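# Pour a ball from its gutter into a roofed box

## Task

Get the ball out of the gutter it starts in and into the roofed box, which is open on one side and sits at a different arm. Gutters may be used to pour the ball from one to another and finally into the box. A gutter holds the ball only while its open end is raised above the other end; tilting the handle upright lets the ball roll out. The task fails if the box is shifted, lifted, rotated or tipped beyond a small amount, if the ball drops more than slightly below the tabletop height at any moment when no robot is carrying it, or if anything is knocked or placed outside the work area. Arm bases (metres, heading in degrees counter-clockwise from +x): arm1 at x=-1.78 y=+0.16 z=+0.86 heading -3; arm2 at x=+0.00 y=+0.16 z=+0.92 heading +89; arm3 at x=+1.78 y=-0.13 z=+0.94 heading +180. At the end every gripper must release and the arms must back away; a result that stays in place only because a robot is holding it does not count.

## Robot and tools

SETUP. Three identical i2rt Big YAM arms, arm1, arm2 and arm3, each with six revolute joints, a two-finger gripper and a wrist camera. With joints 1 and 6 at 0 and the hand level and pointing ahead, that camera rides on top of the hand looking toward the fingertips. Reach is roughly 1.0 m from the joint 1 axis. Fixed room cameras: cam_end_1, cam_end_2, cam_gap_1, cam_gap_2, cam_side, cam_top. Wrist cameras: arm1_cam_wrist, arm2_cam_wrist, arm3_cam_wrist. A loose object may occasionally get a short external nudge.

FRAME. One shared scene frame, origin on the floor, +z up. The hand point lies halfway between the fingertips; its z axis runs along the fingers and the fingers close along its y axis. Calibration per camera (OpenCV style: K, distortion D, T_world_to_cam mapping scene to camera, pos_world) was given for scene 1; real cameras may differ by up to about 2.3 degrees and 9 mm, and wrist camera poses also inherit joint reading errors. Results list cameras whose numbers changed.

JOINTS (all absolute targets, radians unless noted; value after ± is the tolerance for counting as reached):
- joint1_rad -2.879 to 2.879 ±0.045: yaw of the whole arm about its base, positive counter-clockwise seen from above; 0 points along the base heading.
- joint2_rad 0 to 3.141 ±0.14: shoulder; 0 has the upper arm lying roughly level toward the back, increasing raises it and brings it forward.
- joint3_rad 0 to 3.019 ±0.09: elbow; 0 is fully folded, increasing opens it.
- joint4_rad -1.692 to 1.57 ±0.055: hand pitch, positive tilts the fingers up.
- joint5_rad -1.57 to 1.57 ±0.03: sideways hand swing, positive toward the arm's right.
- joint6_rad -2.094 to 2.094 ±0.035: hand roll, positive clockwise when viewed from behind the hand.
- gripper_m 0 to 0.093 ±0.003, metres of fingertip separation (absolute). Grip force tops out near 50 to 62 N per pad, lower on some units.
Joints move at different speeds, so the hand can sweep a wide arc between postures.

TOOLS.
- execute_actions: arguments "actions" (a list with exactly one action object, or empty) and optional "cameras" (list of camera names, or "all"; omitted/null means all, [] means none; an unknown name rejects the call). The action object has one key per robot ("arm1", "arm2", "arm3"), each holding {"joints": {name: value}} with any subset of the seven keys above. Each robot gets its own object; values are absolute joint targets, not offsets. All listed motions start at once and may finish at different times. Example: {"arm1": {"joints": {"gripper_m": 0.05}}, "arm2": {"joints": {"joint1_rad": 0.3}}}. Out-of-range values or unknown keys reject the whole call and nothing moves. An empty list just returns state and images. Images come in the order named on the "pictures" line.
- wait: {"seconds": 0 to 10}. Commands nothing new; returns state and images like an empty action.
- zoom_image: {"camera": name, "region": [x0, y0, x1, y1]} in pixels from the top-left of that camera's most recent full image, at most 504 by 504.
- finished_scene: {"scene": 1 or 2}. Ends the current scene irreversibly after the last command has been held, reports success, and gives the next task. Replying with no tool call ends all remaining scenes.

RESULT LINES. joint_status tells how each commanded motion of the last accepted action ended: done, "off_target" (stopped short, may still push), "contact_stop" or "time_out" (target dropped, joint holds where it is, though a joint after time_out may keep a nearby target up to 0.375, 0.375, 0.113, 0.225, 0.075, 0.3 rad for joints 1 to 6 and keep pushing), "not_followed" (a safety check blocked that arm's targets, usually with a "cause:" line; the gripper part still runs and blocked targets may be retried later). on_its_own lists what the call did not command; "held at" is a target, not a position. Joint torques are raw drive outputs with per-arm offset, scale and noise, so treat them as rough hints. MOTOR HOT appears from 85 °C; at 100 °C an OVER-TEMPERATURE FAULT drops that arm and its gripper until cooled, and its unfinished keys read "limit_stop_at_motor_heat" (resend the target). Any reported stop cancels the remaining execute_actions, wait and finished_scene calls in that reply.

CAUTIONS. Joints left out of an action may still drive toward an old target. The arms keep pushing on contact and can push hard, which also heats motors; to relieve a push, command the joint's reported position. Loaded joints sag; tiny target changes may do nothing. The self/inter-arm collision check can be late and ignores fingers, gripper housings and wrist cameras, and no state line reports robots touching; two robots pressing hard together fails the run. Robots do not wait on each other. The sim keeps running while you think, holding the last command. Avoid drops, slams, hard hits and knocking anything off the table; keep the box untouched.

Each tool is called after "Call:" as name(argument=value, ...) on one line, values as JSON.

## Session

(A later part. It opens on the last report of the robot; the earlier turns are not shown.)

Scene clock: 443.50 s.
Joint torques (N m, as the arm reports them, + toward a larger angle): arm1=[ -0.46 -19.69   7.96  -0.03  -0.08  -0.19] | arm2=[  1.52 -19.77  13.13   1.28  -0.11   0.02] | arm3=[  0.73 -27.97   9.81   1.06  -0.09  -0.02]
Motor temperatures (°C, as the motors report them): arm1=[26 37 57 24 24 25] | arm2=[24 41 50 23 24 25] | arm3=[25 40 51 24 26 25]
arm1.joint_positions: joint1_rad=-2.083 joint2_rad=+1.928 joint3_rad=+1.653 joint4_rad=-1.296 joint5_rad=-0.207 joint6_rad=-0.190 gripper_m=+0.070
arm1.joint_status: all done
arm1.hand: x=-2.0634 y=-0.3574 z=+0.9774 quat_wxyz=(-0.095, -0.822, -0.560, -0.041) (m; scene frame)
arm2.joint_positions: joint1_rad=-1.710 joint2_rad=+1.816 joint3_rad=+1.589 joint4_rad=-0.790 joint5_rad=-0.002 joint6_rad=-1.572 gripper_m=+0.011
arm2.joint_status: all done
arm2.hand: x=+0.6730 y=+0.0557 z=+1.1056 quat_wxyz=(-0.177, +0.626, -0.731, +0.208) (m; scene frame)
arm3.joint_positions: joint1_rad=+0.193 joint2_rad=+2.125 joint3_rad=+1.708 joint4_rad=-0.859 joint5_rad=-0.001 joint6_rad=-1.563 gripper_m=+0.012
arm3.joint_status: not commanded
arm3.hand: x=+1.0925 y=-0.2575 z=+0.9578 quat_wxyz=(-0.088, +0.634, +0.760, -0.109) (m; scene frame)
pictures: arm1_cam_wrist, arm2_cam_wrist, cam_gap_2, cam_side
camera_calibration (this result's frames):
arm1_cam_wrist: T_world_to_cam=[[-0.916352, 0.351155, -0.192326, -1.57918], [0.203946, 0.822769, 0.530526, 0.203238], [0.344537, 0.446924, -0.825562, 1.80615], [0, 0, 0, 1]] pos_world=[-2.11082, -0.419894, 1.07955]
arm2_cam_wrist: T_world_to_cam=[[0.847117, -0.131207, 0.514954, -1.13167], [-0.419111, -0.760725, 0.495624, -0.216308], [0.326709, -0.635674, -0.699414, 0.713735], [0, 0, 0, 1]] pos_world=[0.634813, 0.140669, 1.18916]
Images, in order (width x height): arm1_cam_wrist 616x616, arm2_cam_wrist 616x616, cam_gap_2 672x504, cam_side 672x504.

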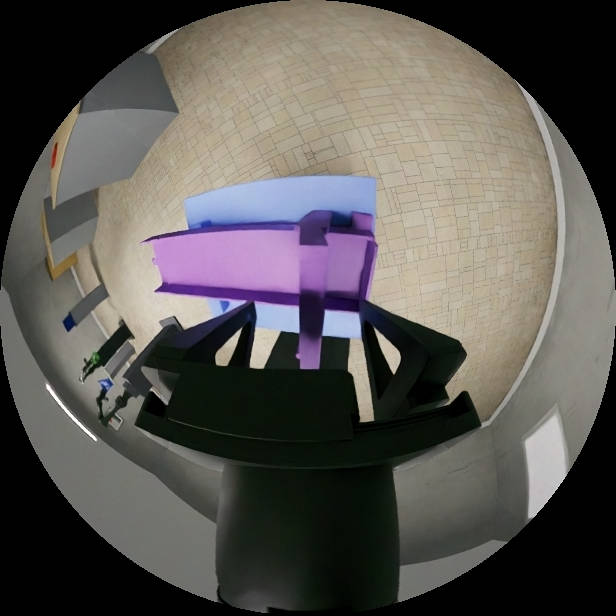

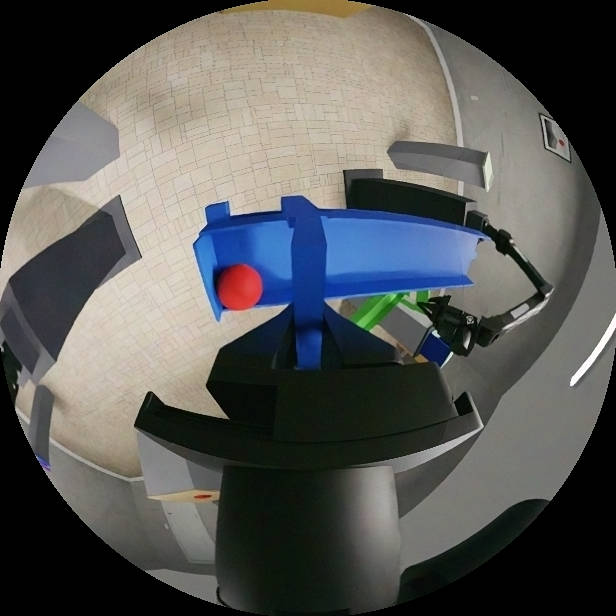

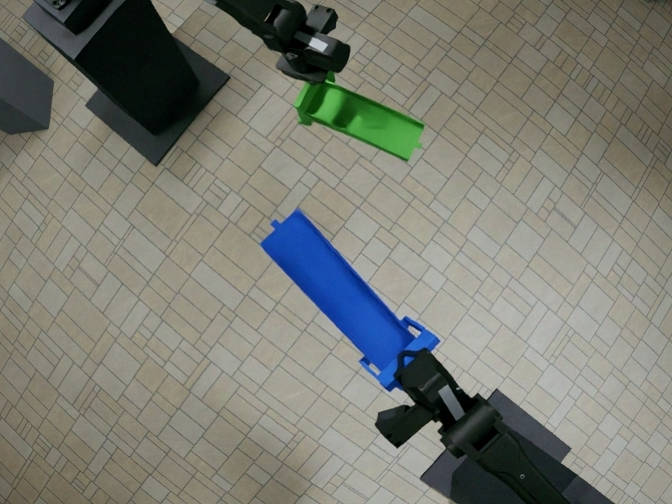

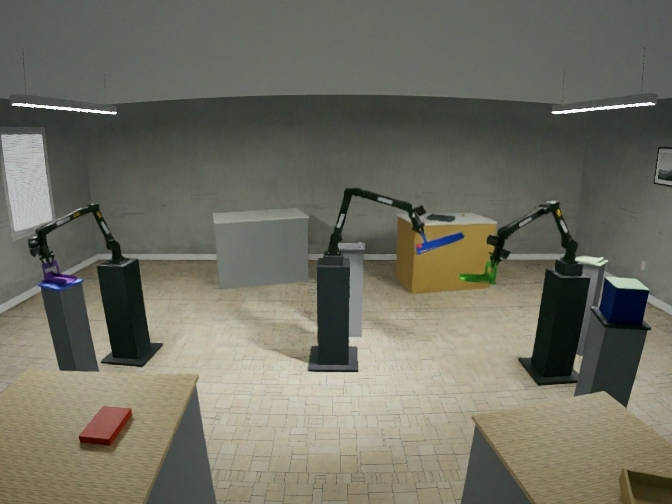

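Call:
execute_actions(actions=[{"arm1":{"joints":{"joint2_rad":1.65}},"arm2":{"joints":{"joint2_rad":1.94,"joint3_rad":1.95,"joint4_rad":-0.90}}}], cameras=["cam_gap_2"])

Call:
execute_actions(actions=[{"arm2":{"joints":{"joint2_rad":2.14,"joint3_rad":2.19,"joint4_rad":-1.05}}}], cameras=["cam_gap_2","cam_side","cam_end_1"])

Scene clock: 454.70 s.
Joint torques (N m, as the arm reports them, + toward a larger angle): arm1=[ -0.5  -17.17   8.72   0.42  -0.11  -0.18] | arm2=[  1.26 -23.32  16.23   1.09  -0.1    0.04] | arm3=[  1.04 -27.12   9.92   0.93  -0.04   0.  ]
Motor temperatures (°C, as the motors report them): arm1=[26 36 55 24 24 25] | arm2=[24 41 51 23 24 25] | arm3=[25 41 52 24 26 25]
arm1.joint_positions: joint1_rad=-2.083 joint2_rad=+1.647 joint3_rad=+1.653 joint4_rad=-1.296 joint5_rad=-0.207 joint6_rad=-0.190 gripper_m=+0.070
arm1.joint_status: all done
arm1.hand: x=-2.0538 y=-0.3422 z=+1.1345 quat_wxyz=(-0.149, -0.806, -0.567, +0.087) (m; scene frame)
arm2.joint_positions: joint1_rad=-1.710 joint2_rad=+1.962 joint3_rad=+1.898 joint4_rad=-0.893 joint5_rad=-0.002 joint6_rad=-1.572 gripper_m=+0.011
arm2.joint_status: all done
arm2.hand: x=+0.7430 y=+0.0447 z=+1.1485 quat_wxyz=(-0.195, +0.620, -0.724, +0.230) (m; scene frame)
arm3.joint_positions: joint1_rad=+0.193 joint2_rad=+2.125 joint3_rad=+1.708 joint4_rad=-0.859 joint5_rad=-0.001 joint6_rad=-1.563 gripper_m=+0.012
arm3.joint_status: not commanded
arm3.hand: x=+1.0925 y=-0.2575 z=+0.9578 quat_wxyz=(-0.088, +0.634, +0.760, -0.109) (m; scene frame)
pictures: cam_gap_2
Images, in order (width x height): cam_gap_2 672x504.

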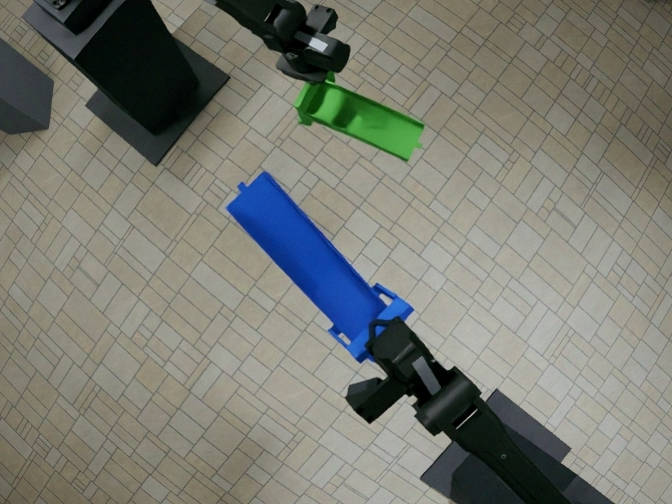

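Scene clock: 455.93 s.
Joint torques (N m, as the arm reports them, + toward a larger angle): arm1=[ -0.44 -17.25   8.68   0.43  -0.1   -0.19] | arm2=[  1.27 -24.71  17.44   1.02  -0.11   0.03] | arm3=[  1.17 -27.31   9.77   1.01  -0.04  -0.03]
Motor temperatures (°C, as the motors report them): arm1=[26 36 55 24 24 25] | arm2=[24 41 51 23 24 25] | arm3=[25 41 52 24 26 25]
arm1.joint_positions: joint1_rad=-2.083 joint2_rad=+1.647 joint3_rad=+1.653 joint4_rad=-1.296 joint5_rad=-0.207 joint6_rad=-0.190 gripper_m=+0.070
arm1.joint_status: not commanded
arm1.hand: x=-2.0538 y=-0.3422 z=+1.1345 quat_wxyz=(-0.149, -0.806, -0.567, +0.087) (m; scene frame)
arm2.joint_positions: joint1_rad=-1.710 joint2_rad=+2.155 joint3_rad=+2.125 joint4_rad=-1.044 joint5_rad=-0.002 joint6_rad=-1.572 gripper_m=+0.011
arm2.joint_status: all done
arm2.hand: x=+0.7770 y=+0.0392 z=+1.1011 quat_wxyz=(-0.159, +0.630, -0.736, +0.187) (m; scene frame)
arm3.joint_positions: joint1_rad=+0.193 joint2_rad=+2.125 joint3_rad=+1.708 joint4_rad=-0.859 joint5_rad=-0.001 joint6_rad=-1.563 gripper_m=+0.012
arm3.joint_status: not commanded
arm3.hand: x=+1.0925 y=-0.2575 z=+0.9578 quat_wxyz=(-0.088, +0.634, +0.760, -0.109) (m; scene frame)
pictures: cam_end_1, cam_gap_2, cam_side
Images, in order (width x height): cam_end_1 672x504, cam_gap_2 672x504, cam_side 672x504.

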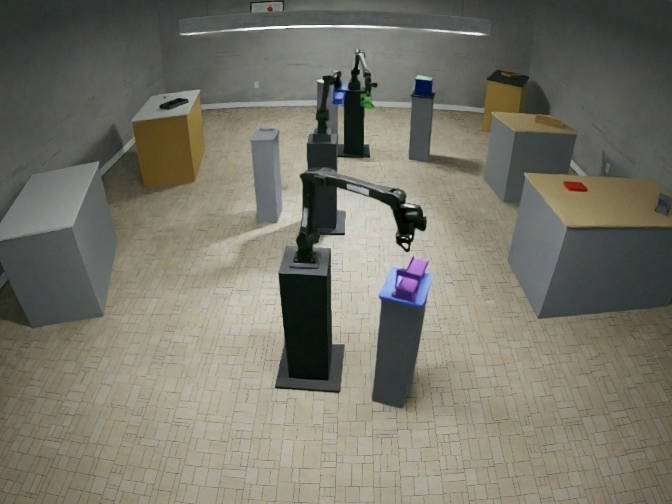

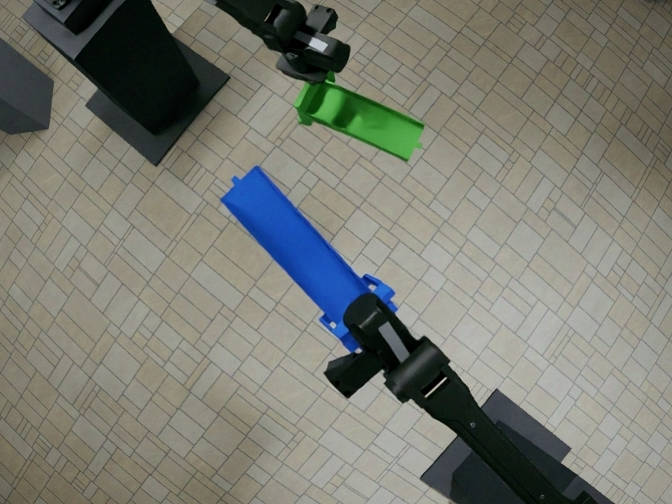

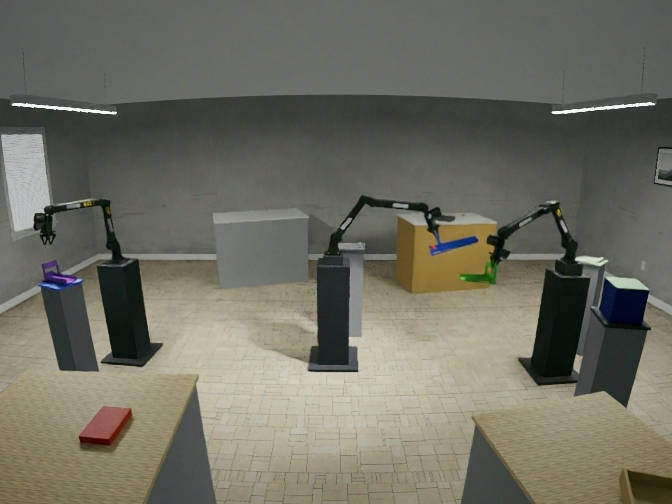

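Call:
execute_actions(actions=[{"arm2":{"joints":{"joint4_rad":-1.30}}}], cameras=[])

Call:
execute_actions(actions=[{"arm3":{"joints":{"joint1_rad":-0.163}}}], cameras=["cam_gap_2","cam_side","arm2_cam_wrist"])

Call:
zoom_image(camera="cam_gap_2", region=[130, 60, 400, 330])

Call:
zoom_image(camera="cam_side", region=[400, 200, 540, 300])

Scene clock: 467.63 s.
Joint torques (N m, as the arm reports them, + toward a larger angle): arm1=[ -0.49 -17.31   8.69   0.43  -0.11  -0.19] | arm2=[  1.27 -25.    16.92   0.31  -0.11   0.01] | arm3=[  0.8  -27.02   9.82   1.04  -0.04  -0.02]
Motor temperatures (°C, as the motors report them): arm1=[26 35 55 24 24 25] | arm2=[24 43 55 23 24 25] | arm3=[25 42 52 24 26 25]
arm1.joint_positions: joint1_rad=-2.083 joint2_rad=+1.647 joint3_rad=+1.653 joint4_rad=-1.296 joint5_rad=-0.207 joint6_rad=-0.190 gripper_m=+0.070
arm1.joint_status: not commanded
arm1.hand: x=-2.0538 y=-0.3422 z=+1.1345 quat_wxyz=(-0.149, -0.806, -0.567, +0.087) (m; scene frame)
arm2.joint_positions: joint1_rad=-1.710 joint2_rad=+2.155 joint3_rad=+2.128 joint4_rad=-1.288 joint5_rad=-0.002 joint6_rad=-1.572 gripper_m=+0.011
arm2.joint_status: all done
arm2.hand: x=+0.7224 y=+0.0478 z=+1.0802 quat_wxyz=(-0.082, +0.645, -0.754, +0.097) (m; scene frame)
arm3.joint_positions: joint1_rad=+0.193 joint2_rad=+2.125 joint3_rad=+1.708 joint4_rad=-0.859 joint5_rad=-0.001 joint6_rad=-1.563 gripper_m=+0.012
arm3.joint_status: not commanded
arm3.hand: x=+1.0925 y=-0.2575 z=+0.9578 quat_wxyz=(-0.088, +0.634, +0.760, -0.109) (m; scene frame)
pictures: none
No camera images: the call's "cameras" was empty. Leave "cameras" out to get every camera's image.

Scene clock: 469.20 s.
Joint torques (N m, as the arm reports them, + toward a larger angle): arm1=[ -0.59 -17.33   8.7    0.45  -0.11  -0.19] | arm2=[  1.29 -24.08  16.82   0.31  -0.11   0.01] | arm3=[ -0.26 -28.01   9.8    1.02   0.     0.  ]
Motor temperatures (°C, as the motors report them): arm1=[26 35 55 24 24 25] | arm2=[24 43 55 23 24 25] | arm3=[25 43 52 24 26 25]
arm1.joint_positions: joint1_rad=-2.083 joint2_rad=+1.647 joint3_rad=+1.653 joint4_rad=-1.296 joint5_rad=-0.207 joint6_rad=-0.190 gripper_m=+0.070
arm1.joint_status: not commanded
arm1.hand: x=-2.0538 y=-0.3422 z=+1.1345 quat_wxyz=(-0.149, -0.806, -0.567, +0.087) (m; scene frame)
arm2.joint_positions: joint1_rad=-1.710 joint2_rad=+2.155 joint3_rad=+2.128 joint4_rad=-1.288 joint5_rad=-0.002 joint6_rad=-1.572 gripper_m=+0.011
arm2.joint_status: not commanded
arm2.hand: x=+0.7224 y=+0.0478 z=+1.0802 quat_wxyz=(-0.082, +0.645, -0.754, +0.097) (m; scene frame)
arm3.joint_positions: joint1_rad=-0.154 joint2_rad=+2.125 joint3_rad=+1.708 joint4_rad=-0.859 joint5_rad=-0.001 joint6_rad=-1.563 gripper_m=+0.012
arm3.joint_status: all done
arm3.hand: x=+1.0893 y=-0.0159 z=+0.9581 quat_wxyz=(-0.108, +0.756, +0.640, -0.091) (m; scene frame)
pictures: arm2_cam_wrist, cam_gap_2, cam_side
camera_calibration (this result's frames):
arm2_cam_wrist: T_world_to_cam=[[0.959006, -0.149667, 0.240638, -0.945077], [-0.263184, -0.785244, 0.56047, -0.370515], [0.105076, -0.600826, -0.792444, 0.933717], [0, 0, 0, 1]] pos_world=[0.71071, 0.128611, 1.175]
Images, in order (width x height): arm2_cam_wrist 616x616, cam_gap_2 672x504, cam_side 672x504.

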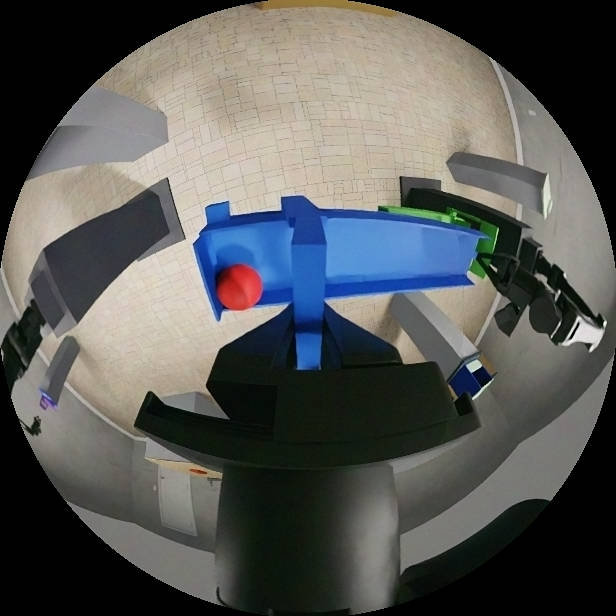

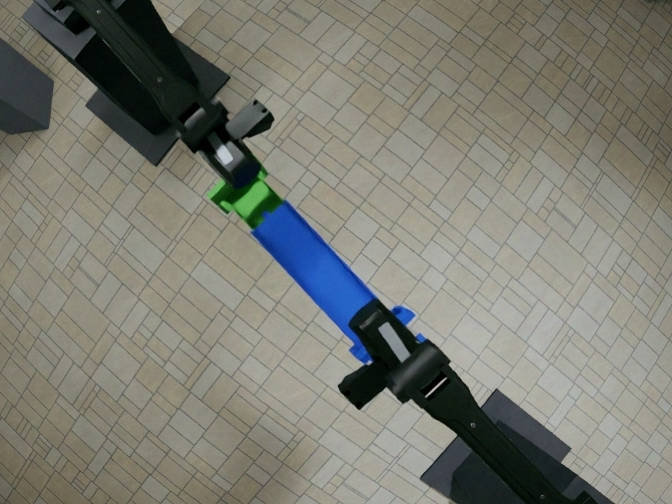

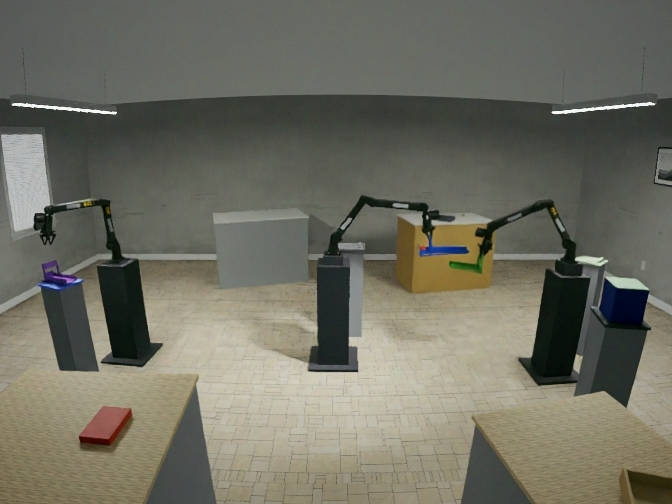

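Region (130, 60, 400, 330) of cam_gap_2's 672x504 image, scaled by 1.867, with more detail than that image has.

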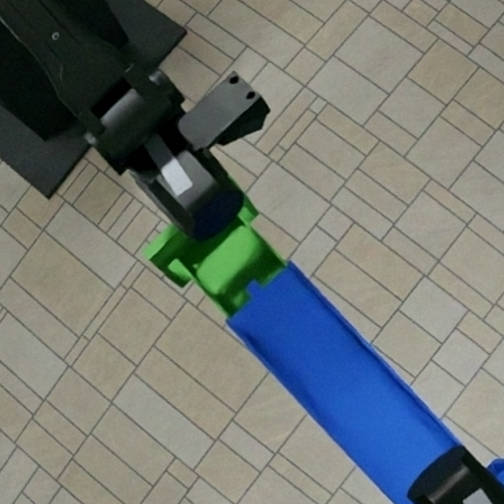

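Region (400, 200, 540, 300) of cam_side's 672x504 image, scaled by 3.600, with more detail than that image has; it fills the top 360 rows of this view, and the rest is white.

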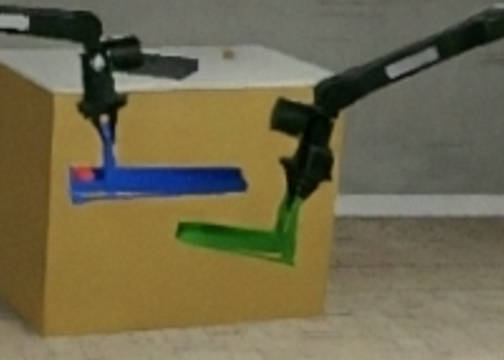

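Call:
execute_actions(actions=[{"arm2":{"joints":{"joint4_rad":-1.48}}}], cameras=["cam_gap_2"])

Call:
wait(seconds=2)

Scene clock: 478.73 s.
Joint torques (N m, as the arm reports them, + toward a larger angle): arm1=[ -0.54 -17.18   8.68   0.42  -0.1   -0.19] | arm2=[  1.27 -23.79  16.3   -0.08  -0.11   0.  ] | arm3=[ -0.97 -27.45   9.93   0.97  -0.01  -0.04]
Motor temperatures (°C, as the motors report them): arm1=[26 35 55 24 24 25] | arm2=[24 44 56 23 24 25] | arm3=[25 43 52 24 26 25]
arm1.joint_positions: joint1_rad=-2.083 joint2_rad=+1.647 joint3_rad=+1.653 joint4_rad=-1.296 joint5_rad=-0.207 joint6_rad=-0.190 gripper_m=+0.070
arm1.joint_status: not commanded
arm1.hand: x=-2.0538 y=-0.3422 z=+1.1345 quat_wxyz=(-0.149, -0.806, -0.567, +0.087) (m; scene frame)
arm2.joint_positions: joint1_rad=-1.710 joint2_rad=+2.155 joint3_rad=+2.130 joint4_rad=-1.467 joint5_rad=-0.002 joint6_rad=-1.572 gripper_m=+0.011
arm2.joint_status: all done
arm2.hand: x=+0.6803 y=+0.0544 z=+1.0740 quat_wxyz=(-0.025, +0.650, -0.759, +0.030) (m; scene frame)
arm3.joint_positions: joint1_rad=-0.154 joint2_rad=+2.125 joint3_rad=+1.708 joint4_rad=-0.859 joint5_rad=-0.001 joint6_rad=-1.563 gripper_m=+0.012
arm3.joint_status: not commanded
arm3.hand: x=+1.0893 y=-0.0159 z=+0.9581 quat_wxyz=(-0.108, +0.756, +0.640, -0.091) (m; scene frame)
pictures: cam_gap_2
Images, in order (width x height): cam_gap_2 672x504.

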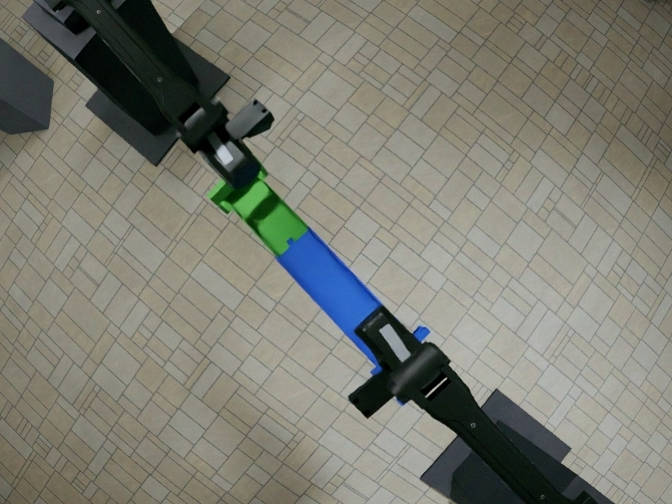

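Scene clock: 480.73 s.
Joint torques (N m, as the arm reports them, + toward a larger angle): arm1=[ -0.42 -17.3    8.65   0.44  -0.11  -0.19] | arm2=[  1.24 -23.8   16.1   -0.02  -0.11   0.  ] | arm3=[ -1.69 -27.38   9.86   1.08  -0.02  -0.02]
Motor temperatures (°C, as the motors report them): arm1=[26 35 55 24 24 25] | arm2=[24 44 56 23 24 25] | arm3=[25 43 52 24 26 25]
arm1.joint_positions: joint1_rad=-2.083 joint2_rad=+1.647 joint3_rad=+1.653 joint4_rad=-1.296 joint5_rad=-0.207 joint6_rad=-0.190 gripper_m=+0.070
arm1.joint_status: not commanded
arm1.hand: x=-2.0538 y=-0.3422 z=+1.1345 quat_wxyz=(-0.149, -0.806, -0.567, +0.087) (m; scene frame)
arm2.joint_positions: joint1_rad=-1.710 joint2_rad=+2.155 joint3_rad=+2.132 joint4_rad=-1.468 joint5_rad=-0.002 joint6_rad=-1.572 gripper_m=+0.011
arm2.joint_status: all done
arm2.hand: x=+0.6806 y=+0.0544 z=+1.0749 quat_wxyz=(-0.026, +0.650, -0.759, +0.031) (m; scene frame)
arm3.joint_positions: joint1_rad=-0.154 joint2_rad=+2.125 joint3_rad=+1.708 joint4_rad=-0.859 joint5_rad=-0.001 joint6_rad=-1.564 gripper_m=+0.012
arm3.joint_status: not commanded
arm3.hand: x=+1.0893 y=-0.0160 z=+0.9581 quat_wxyz=(-0.107, +0.756, +0.640, -0.090) (m; scene frame)
wait: 2.00 s; at rest by 0.27 s
pictures: arm1_cam_wrist, arm2_cam_wrist, arm3_cam_wrist, cam_end_1, cam_end_2, cam_gap_1, cam_gap_2, cam_side, cam_top
camera_calibration (this result's frames):
arm1_cam_wrist: T_world_to_cam=[[-0.940862, 0.3125, -0.130852, -1.67884], [0.265932, 0.920515, 0.286239, 0.543263], [0.209901, 0.234514, -0.949181, 1.71686], [0, 0, 0, 1]] pos_world=[-2.0844, -0.378073, 1.25443]
arm2_cam_wrist: T_world_to_cam=[[0.985655, -0.154352, 0.0682554, -0.73538], [-0.165264, -0.800709, 0.575806, -0.455686], [-0.034224, -0.578826, -0.814732, 1.0555], [0, 0, 0, 1]] pos_world=[0.685646, 0.132574, 1.17253]
arm3_cam_wrist: T_world_to_cam=[[-0.946426, 0.171488, 0.273624, 0.77201], [0.3011, 0.774839, 0.555845, -0.840606], [-0.116694, 0.608455, -0.784962, 1.01045], [0, 0, 0, 1]] pos_world=[1.10167, -0.0958667, 1.04917]
Images, in order (width x height): arm1_cam_wrist 616x616, arm2_cam_wrist 616x616, arm3_cam_wrist 616x616, cam_end_1 672x504, cam_end_2 672x504, cam_gap_1 672x504, cam_gap_2 672x504, cam_side 672x504, cam_top 672x504.

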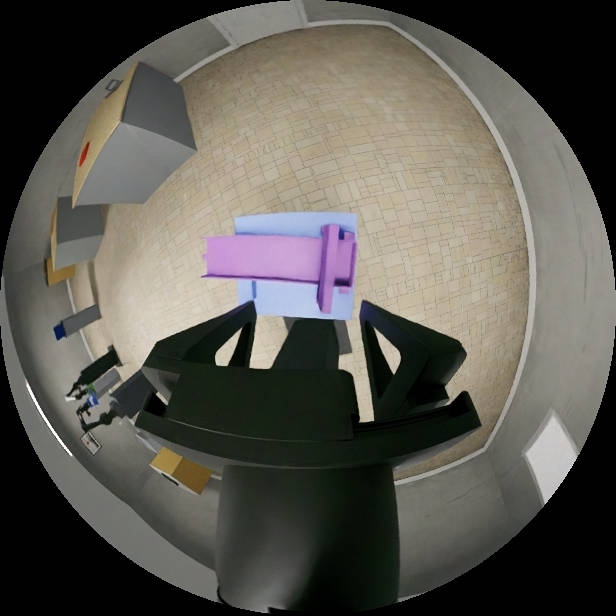

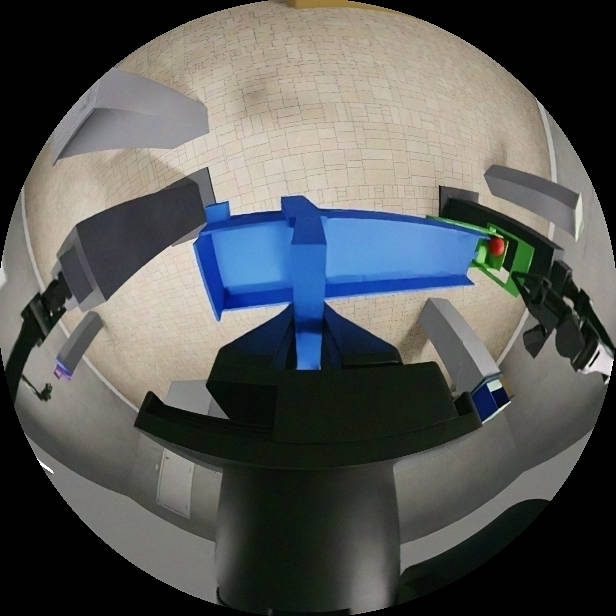

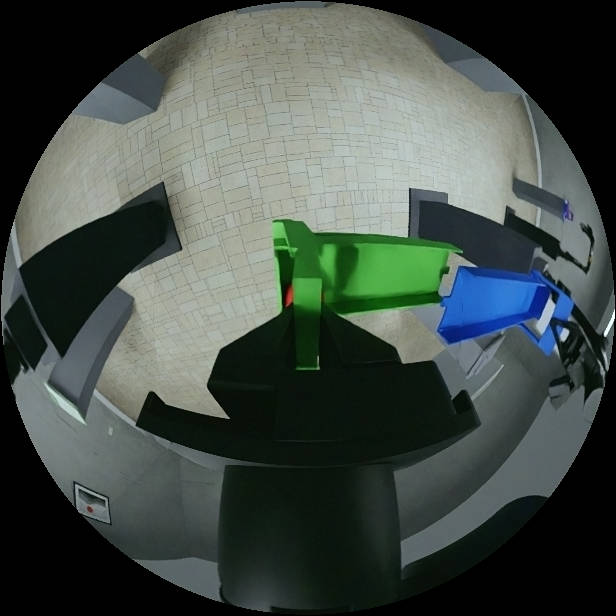

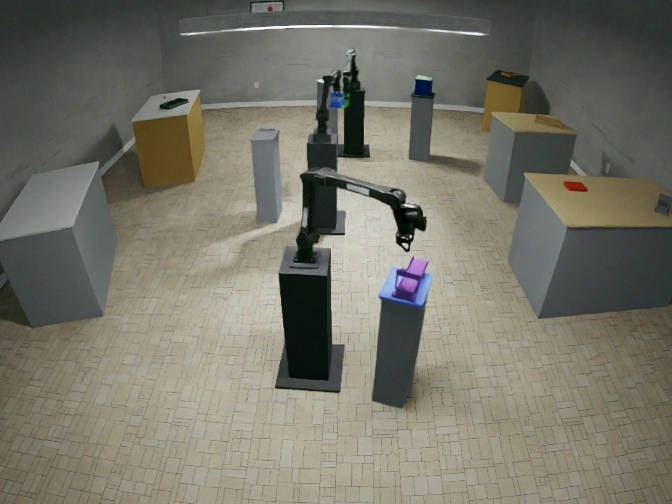

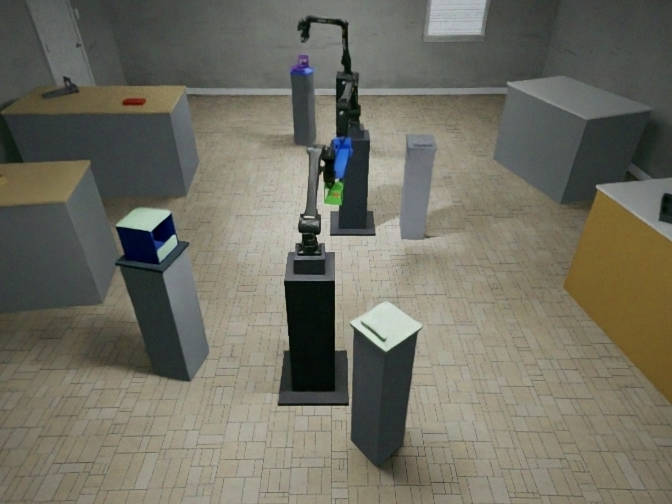

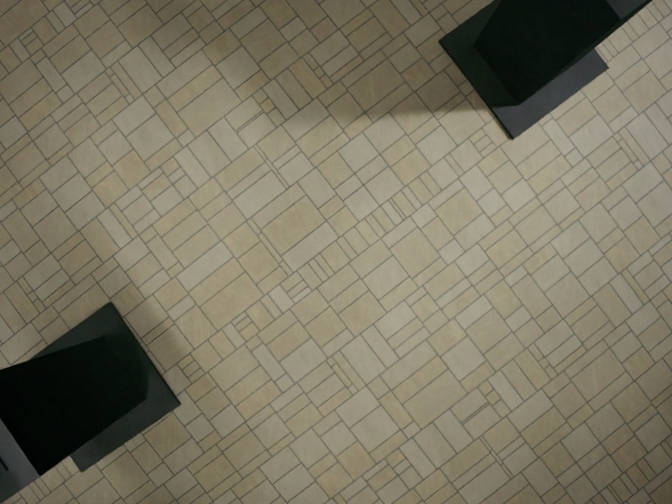

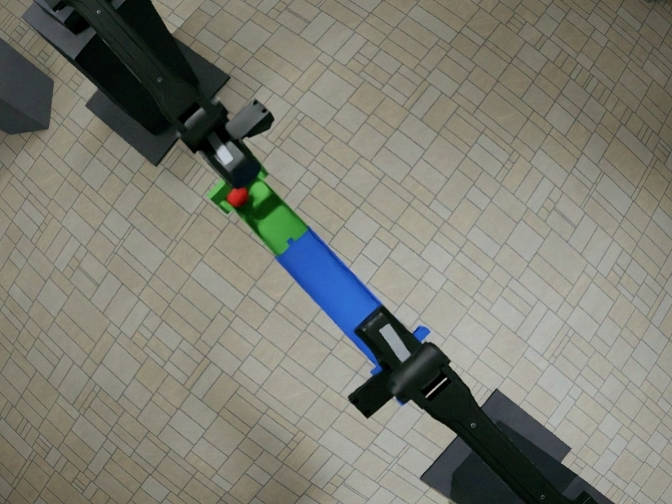

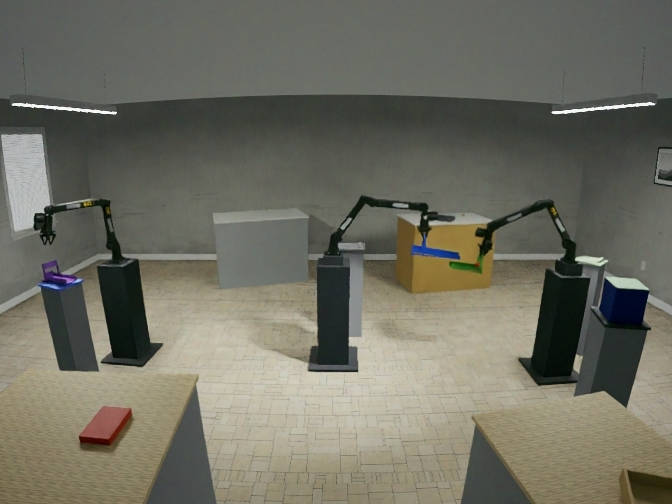

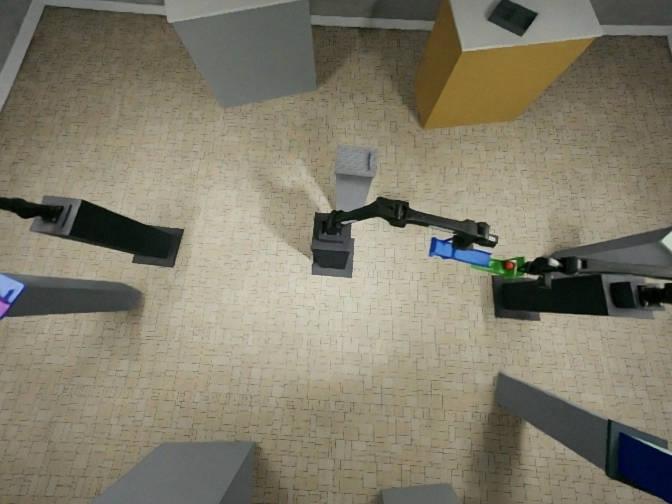

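Call:
execute_actions(actions=[{"arm2":{"joints":{"joint2_rad":1.90}}}], cameras=[])

Call:
execute_actions(actions=[{"arm2":{"joints":{"joint1_rad":-0.9,"joint2_rad":1.70,"joint3_rad":1.60,"joint4_rad":-1.25}},"arm3":{"joints":{"joint4_rad":-0.67,"joint2_rad":2.0}}}], cameras=["cam_top","cam_end_2","arm3_cam_wrist"])

Scene clock: 493.37 s.
Joint torques (N m, as the arm reports them, + toward a larger angle): arm1=[ -0.36 -17.23   8.67   0.42  -0.1   -0.19] | arm2=[  1.33 -19.65  13.15   0.53  -0.11   0.02] | arm3=[ -1.93 -27.04   9.83   1.03  -0.02   0.  ]
Motor temperatures (°C, as the motors report them): arm1=[26 35 55 24 23 25] | arm2=[24 44 56 23 24 25] | arm3=[25 44 53 24 26 25]
arm1.joint_positions: joint1_rad=-2.083 joint2_rad=+1.647 joint3_rad=+1.653 joint4_rad=-1.296 joint5_rad=-0.207 joint6_rad=-0.190 gripper_m=+0.070
arm1.joint_status: not commanded
arm1.hand: x=-2.0538 y=-0.3422 z=+1.1345 quat_wxyz=(-0.149, -0.806, -0.567, +0.087) (m; scene frame)
arm2.joint_positions: joint1_rad=-1.710 joint2_rad=+1.900 joint3_rad=+2.166 joint4_rad=-1.469 joint5_rad=-0.002 joint6_rad=-1.572 gripper_m=+0.011
arm2.joint_status: all done
arm2.hand: x=+0.6576 y=+0.0585 z=+1.2576 quat_wxyz=(-0.118, +0.639, -0.747, +0.139) (m; scene frame)
arm3.joint_positions: joint1_rad=-0.154 joint2_rad=+2.125 joint3_rad=+1.708 joint4_rad=-0.859 joint5_rad=-0.001 joint6_rad=-1.564 gripper_m=+0.012
arm3.joint_status: not commanded
arm3.hand: x=+1.0893 y=-0.0160 z=+0.9581 quat_wxyz=(-0.107, +0.756, +0.640, -0.090) (m; scene frame)
pictures: none
No camera images: the call's "cameras" was empty. Leave "cameras" out to get every camera's image.

Scene clock: 495.00 s.
Joint torques (N m, as the arm reports them, + toward a larger angle): arm1=[ -0.56 -17.32   8.69   0.43  -0.11  -0.19] | arm2=[  1.69 -17.89  12.85   1.11  -0.12   0.  ] | arm3=[ -1.2  -24.31  10.72   1.92  -0.02   0.1 ]
Motor temperatures (°C, as the motors report them): arm1=[26 35 55 24 23 25] | arm2=[24 44 55 23 24 25] | arm3=[25 44 53 24 26 25]
arm1.joint_positions: joint1_rad=-2.083 joint2_rad=+1.647 joint3_rad=+1.653 joint4_rad=-1.296 joint5_rad=-0.207 joint6_rad=-0.190 gripper_m=+0.070
arm1.joint_status: not commanded
arm1.hand: x=-2.0538 y=-0.3422 z=+1.1345 quat_wxyz=(-0.149, -0.806, -0.567, +0.087) (m; scene frame)
arm2.joint_positions: joint1_rad=-0.901 joint2_rad=+1.719 joint3_rad=+1.577 joint4_rad=-1.262 joint5_rad=-0.001 joint6_rad=-1.572 gripper_m=+0.011
arm2.joint_status: all done
arm2.hand: x=+0.4486 y=+0.5044 z=+1.1172 quat_wxyz=(-0.074, +0.894, -0.441, +0.036) (m; scene frame)
arm3.joint_positions: joint1_rad=-0.154 joint2_rad=+2.011 joint3_rad=+1.708 joint4_rad=-0.691 joint5_rad=-0.001 joint6_rad=-1.564 gripper_m=+0.012
arm3.joint_status: all done
arm3.hand: x=+1.0447 y=-0.0091 z=+1.0549 quat_wxyz=(-0.212, +0.733, +0.621, -0.180) (m; scene frame)
pictures: arm3_cam_wrist, cam_end_2, cam_top
camera_calibration (this result's frames):
arm3_cam_wrist: T_world_to_cam=[[-0.833569, 0.152346, 0.530994, 0.312562], [0.44655, 0.751689, 0.485342, -0.964043], [-0.325202, 0.641681, -0.694614, 1.19989], [0, 0, 0, 1]] pos_world=[1.08124, -0.0929041, 1.13538]
Images, in order (width x height): arm3_cam_wrist 616x616, cam_end_2 672x504, cam_top 672x504.

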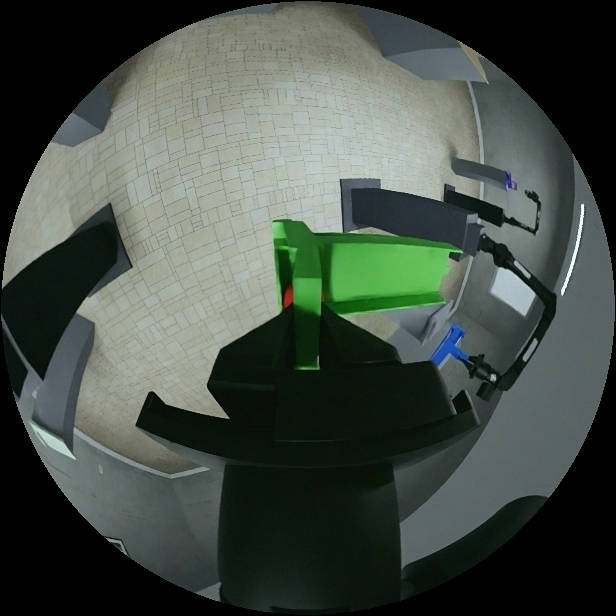

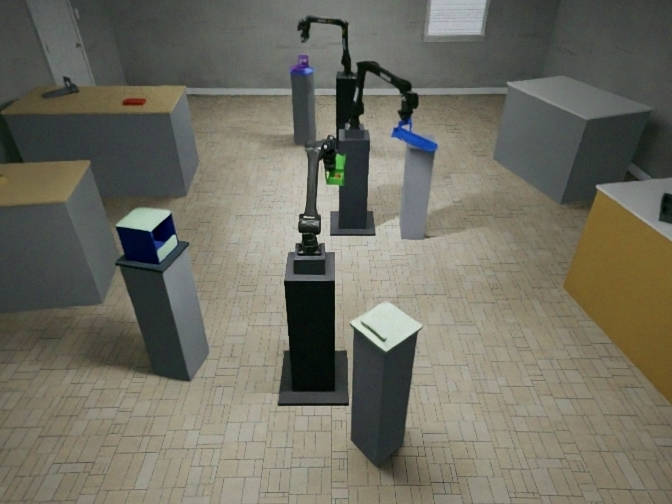

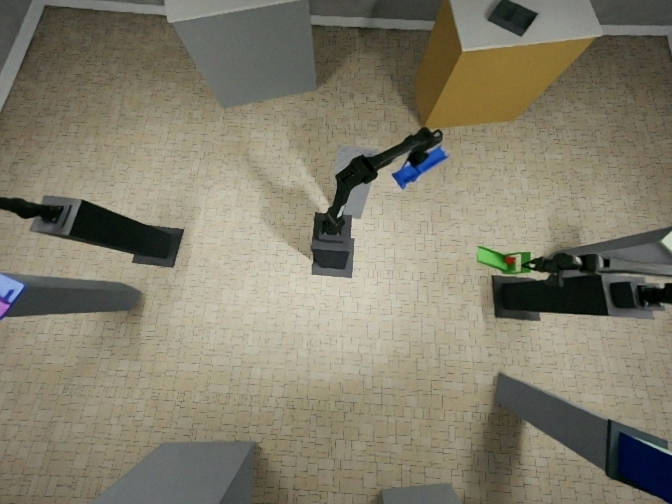

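Call:
zoom_image(camera="cam_end_2", region=[105, 195, 195, 280])

Call:
zoom_image(camera="cam_side", region=[570, 260, 670, 345])

Region (105, 195, 195, 280) of cam_end_2's 672x504 image, scaled by 5.600, with more detail than that image has.

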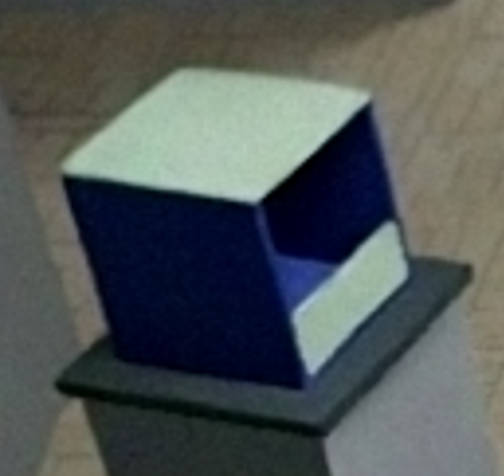

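This scene's latest camera images include none from cam_side. They are from: arm3_cam_wrist, cam_end_2, cam_top. Call execute_actions without "cameras", or with cam_side in "cameras", to get its image.

Call:
execute_actions(actions=[{"arm2":{"joints":{"joint1_rad":-0.068,"joint2_rad":1.68,"joint3_rad":1.43,"joint4_rad":-1.12,"joint5_rad":0.206,"joint6_rad":-0.049}},"arm3":{"joints":{"joint1_rad":0.4,"joint2_rad":1.75,"joint3_rad":1.46}}}], cameras=["cam_end_2"])

Call:
execute_actions(actions=[{"arm2":{"joints":{"joint2_rad":1.82}},"arm3":{"joints":{"joint1_rad":0.9,"joint2_rad":1.50,"joint3_rad":1.21}}}], cameras=["cam_end_2","arm2_cam_wrist","arm3_cam_wrist"])

Scene clock: 554.60 s.
Joint torques (N m, as the arm reports them, + toward a larger angle): arm1=[ -0.43 -17.27   8.7    0.43  -0.11  -0.19] | arm2=[  1.5  -16.93  11.77   1.17   0.23   0.04] | arm3=[  0.45 -22.06   9.23   1.68  -0.03   0.05]
Motor temperatures (°C, as the motors report them): arm1=[26 34 54 24 23 25] | arm2=[24 41 51 23 23 25] | arm3=[25 44 54 24 26 25]
arm1.joint_positions: joint1_rad=-2.083 joint2_rad=+1.647 joint3_rad=+1.653 joint4_rad=-1.296 joint5_rad=-0.207 joint6_rad=-0.190 gripper_m=+0.070
arm1.joint_status: not commanded
arm1.hand: x=-2.0538 y=-0.3422 z=+1.1345 quat_wxyz=(-0.149, -0.806, -0.567, +0.087) (m; scene frame)
arm2.joint_positions: joint1_rad=-0.067 joint2_rad=+1.695 joint3_rad=+1.416 joint4_rad=-1.131 joint5_rad=+0.200 joint6_rad=-0.057 gripper_m=+0.011
arm2.joint_status: all done
arm2.hand: x=+0.0804 y=+0.6996 z=+1.0718 quat_wxyz=(-0.124, +0.686, -0.716, +0.023) (m; scene frame)
arm3.joint_positions: joint1_rad=+0.399 joint2_rad=+1.769 joint3_rad=+1.449 joint4_rad=-0.685 joint5_rad=-0.001 joint6_rad=-1.565 gripper_m=+0.012
arm3.joint_status: all done
arm3.hand: x=+1.1705 y=-0.3790 z=+1.0929 quat_wxyz=(-0.149, +0.537, +0.798, -0.229) (m; scene frame)
pictures: cam_end_2
Images, in order (width x height): cam_end_2 672x504.

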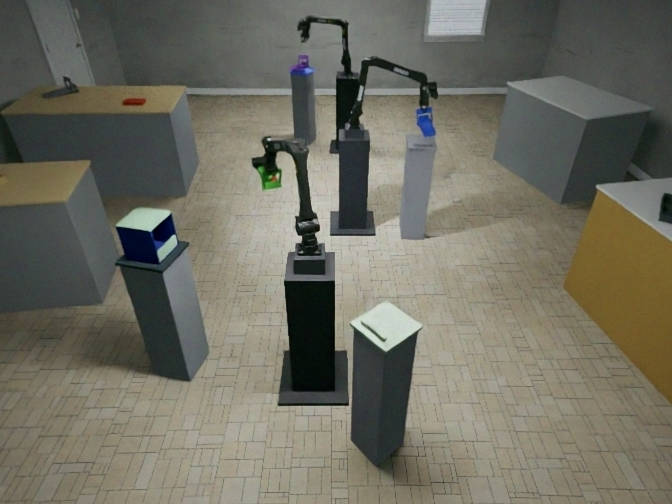

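Scene clock: 555.90 s.
Joint torques (N m, as the arm reports them, + toward a larger angle): arm1=[ -0.45 -17.4    8.65   0.46  -0.11  -0.19] | arm2=[  1.53 -18.75  11.12   1.01   0.23   0.07] | arm3=[ -1.14 -15.89   8.88   1.55   0.06   0.02]
Motor temperatures (°C, as the motors report them): arm1=[26 34 54 24 23 25] | arm2=[24 41 51 23 23 25] | arm3=[25 43 54 24 26 25]
arm1.joint_positions: joint1_rad=-2.083 joint2_rad=+1.647 joint3_rad=+1.653 joint4_rad=-1.296 joint5_rad=-0.207 joint6_rad=-0.190 gripper_m=+0.070
arm1.joint_status: not commanded
arm1.hand: x=-2.0538 y=-0.3422 z=+1.1345 quat_wxyz=(-0.149, -0.806, -0.567, +0.087) (m; scene frame)
arm2.joint_positions: joint1_rad=-0.067 joint2_rad=+1.839 joint3_rad=+1.413 joint4_rad=-1.131 joint5_rad=+0.200 joint6_rad=-0.056 gripper_m=+0.011
arm2.joint_status: all done
arm2.hand: x=+0.0800 y=+0.6964 z=+0.9963 quat_wxyz=(-0.070, +0.693, -0.714, +0.071) (m; scene frame)
arm3.joint_positions: joint1_rad=+0.910 joint2_rad=+1.511 joint3_rad=+1.200 joint4_rad=-0.684 joint5_rad=-0.003 joint6_rad=-1.565 gripper_m=+0.012
arm3.joint_status: all done
arm3.hand: x=+1.4287 y=-0.5715 z=+1.1247 quat_wxyz=(-0.085, +0.317, +0.906, -0.266) (m; scene frame)
pictures: arm2_cam_wrist, arm3_cam_wrist, cam_end_2
camera_calibration (this result's frames):
arm2_cam_wrist: T_world_to_cam=[[0.982052, -0.0289407, 0.186378, -0.24367], [-0.131267, -0.814448, 0.565194, 0.0218391], [0.135438, -0.579515, -0.803629, 1.31828], [0, 0, 0, 1]] pos_world=[0.0636167, 0.774699, 1.09248]
arm3_cam_wrist: T_world_to_cam=[[-0.54168, -0.650065, 0.532915, -0.196514], [-0.446023, 0.759649, 0.473283, 0.546614], [-0.712493, 0.0186754, -0.70143, 1.93901], [0, 0, 0, 1]] pos_world=[1.51889, -0.579194, 1.2061]
Images, in order (width x height): arm2_cam_wrist 616x616, arm3_cam_wrist 616x616, cam_end_2 672x504.

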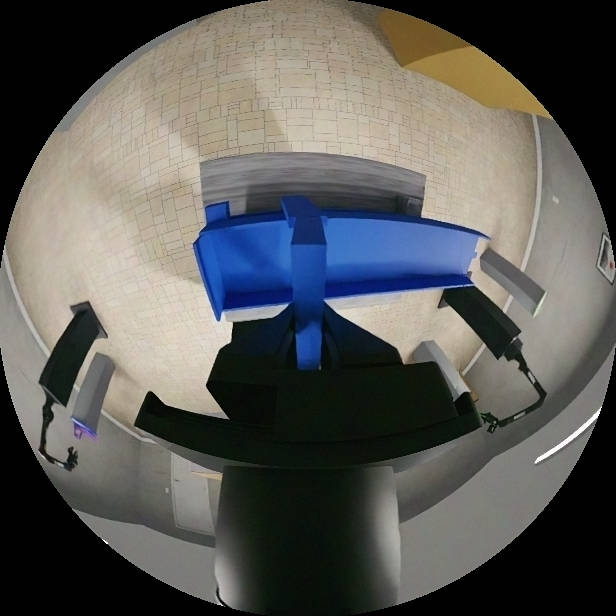

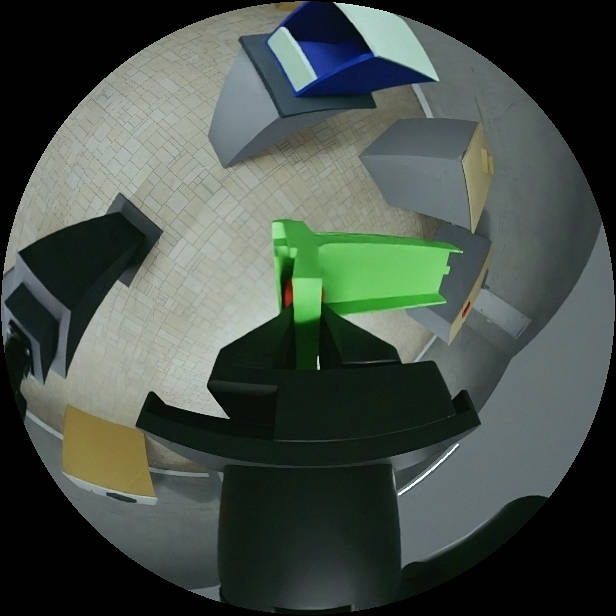

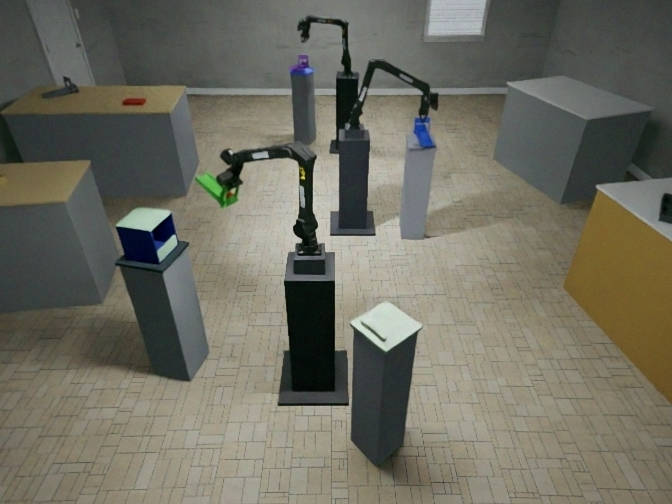

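Call:
zoom_image(camera="arm3_cam_wrist", region=[230, 0, 450, 130])

Region (230, 0, 450, 130) of arm3_cam_wrist's 616x616 image, scaled by 2.291, with more detail than that image has; it fills the top 298 rows of this view, and the rest is white.

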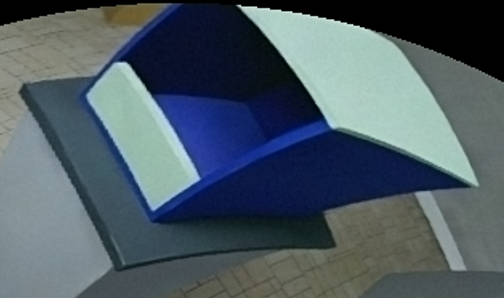

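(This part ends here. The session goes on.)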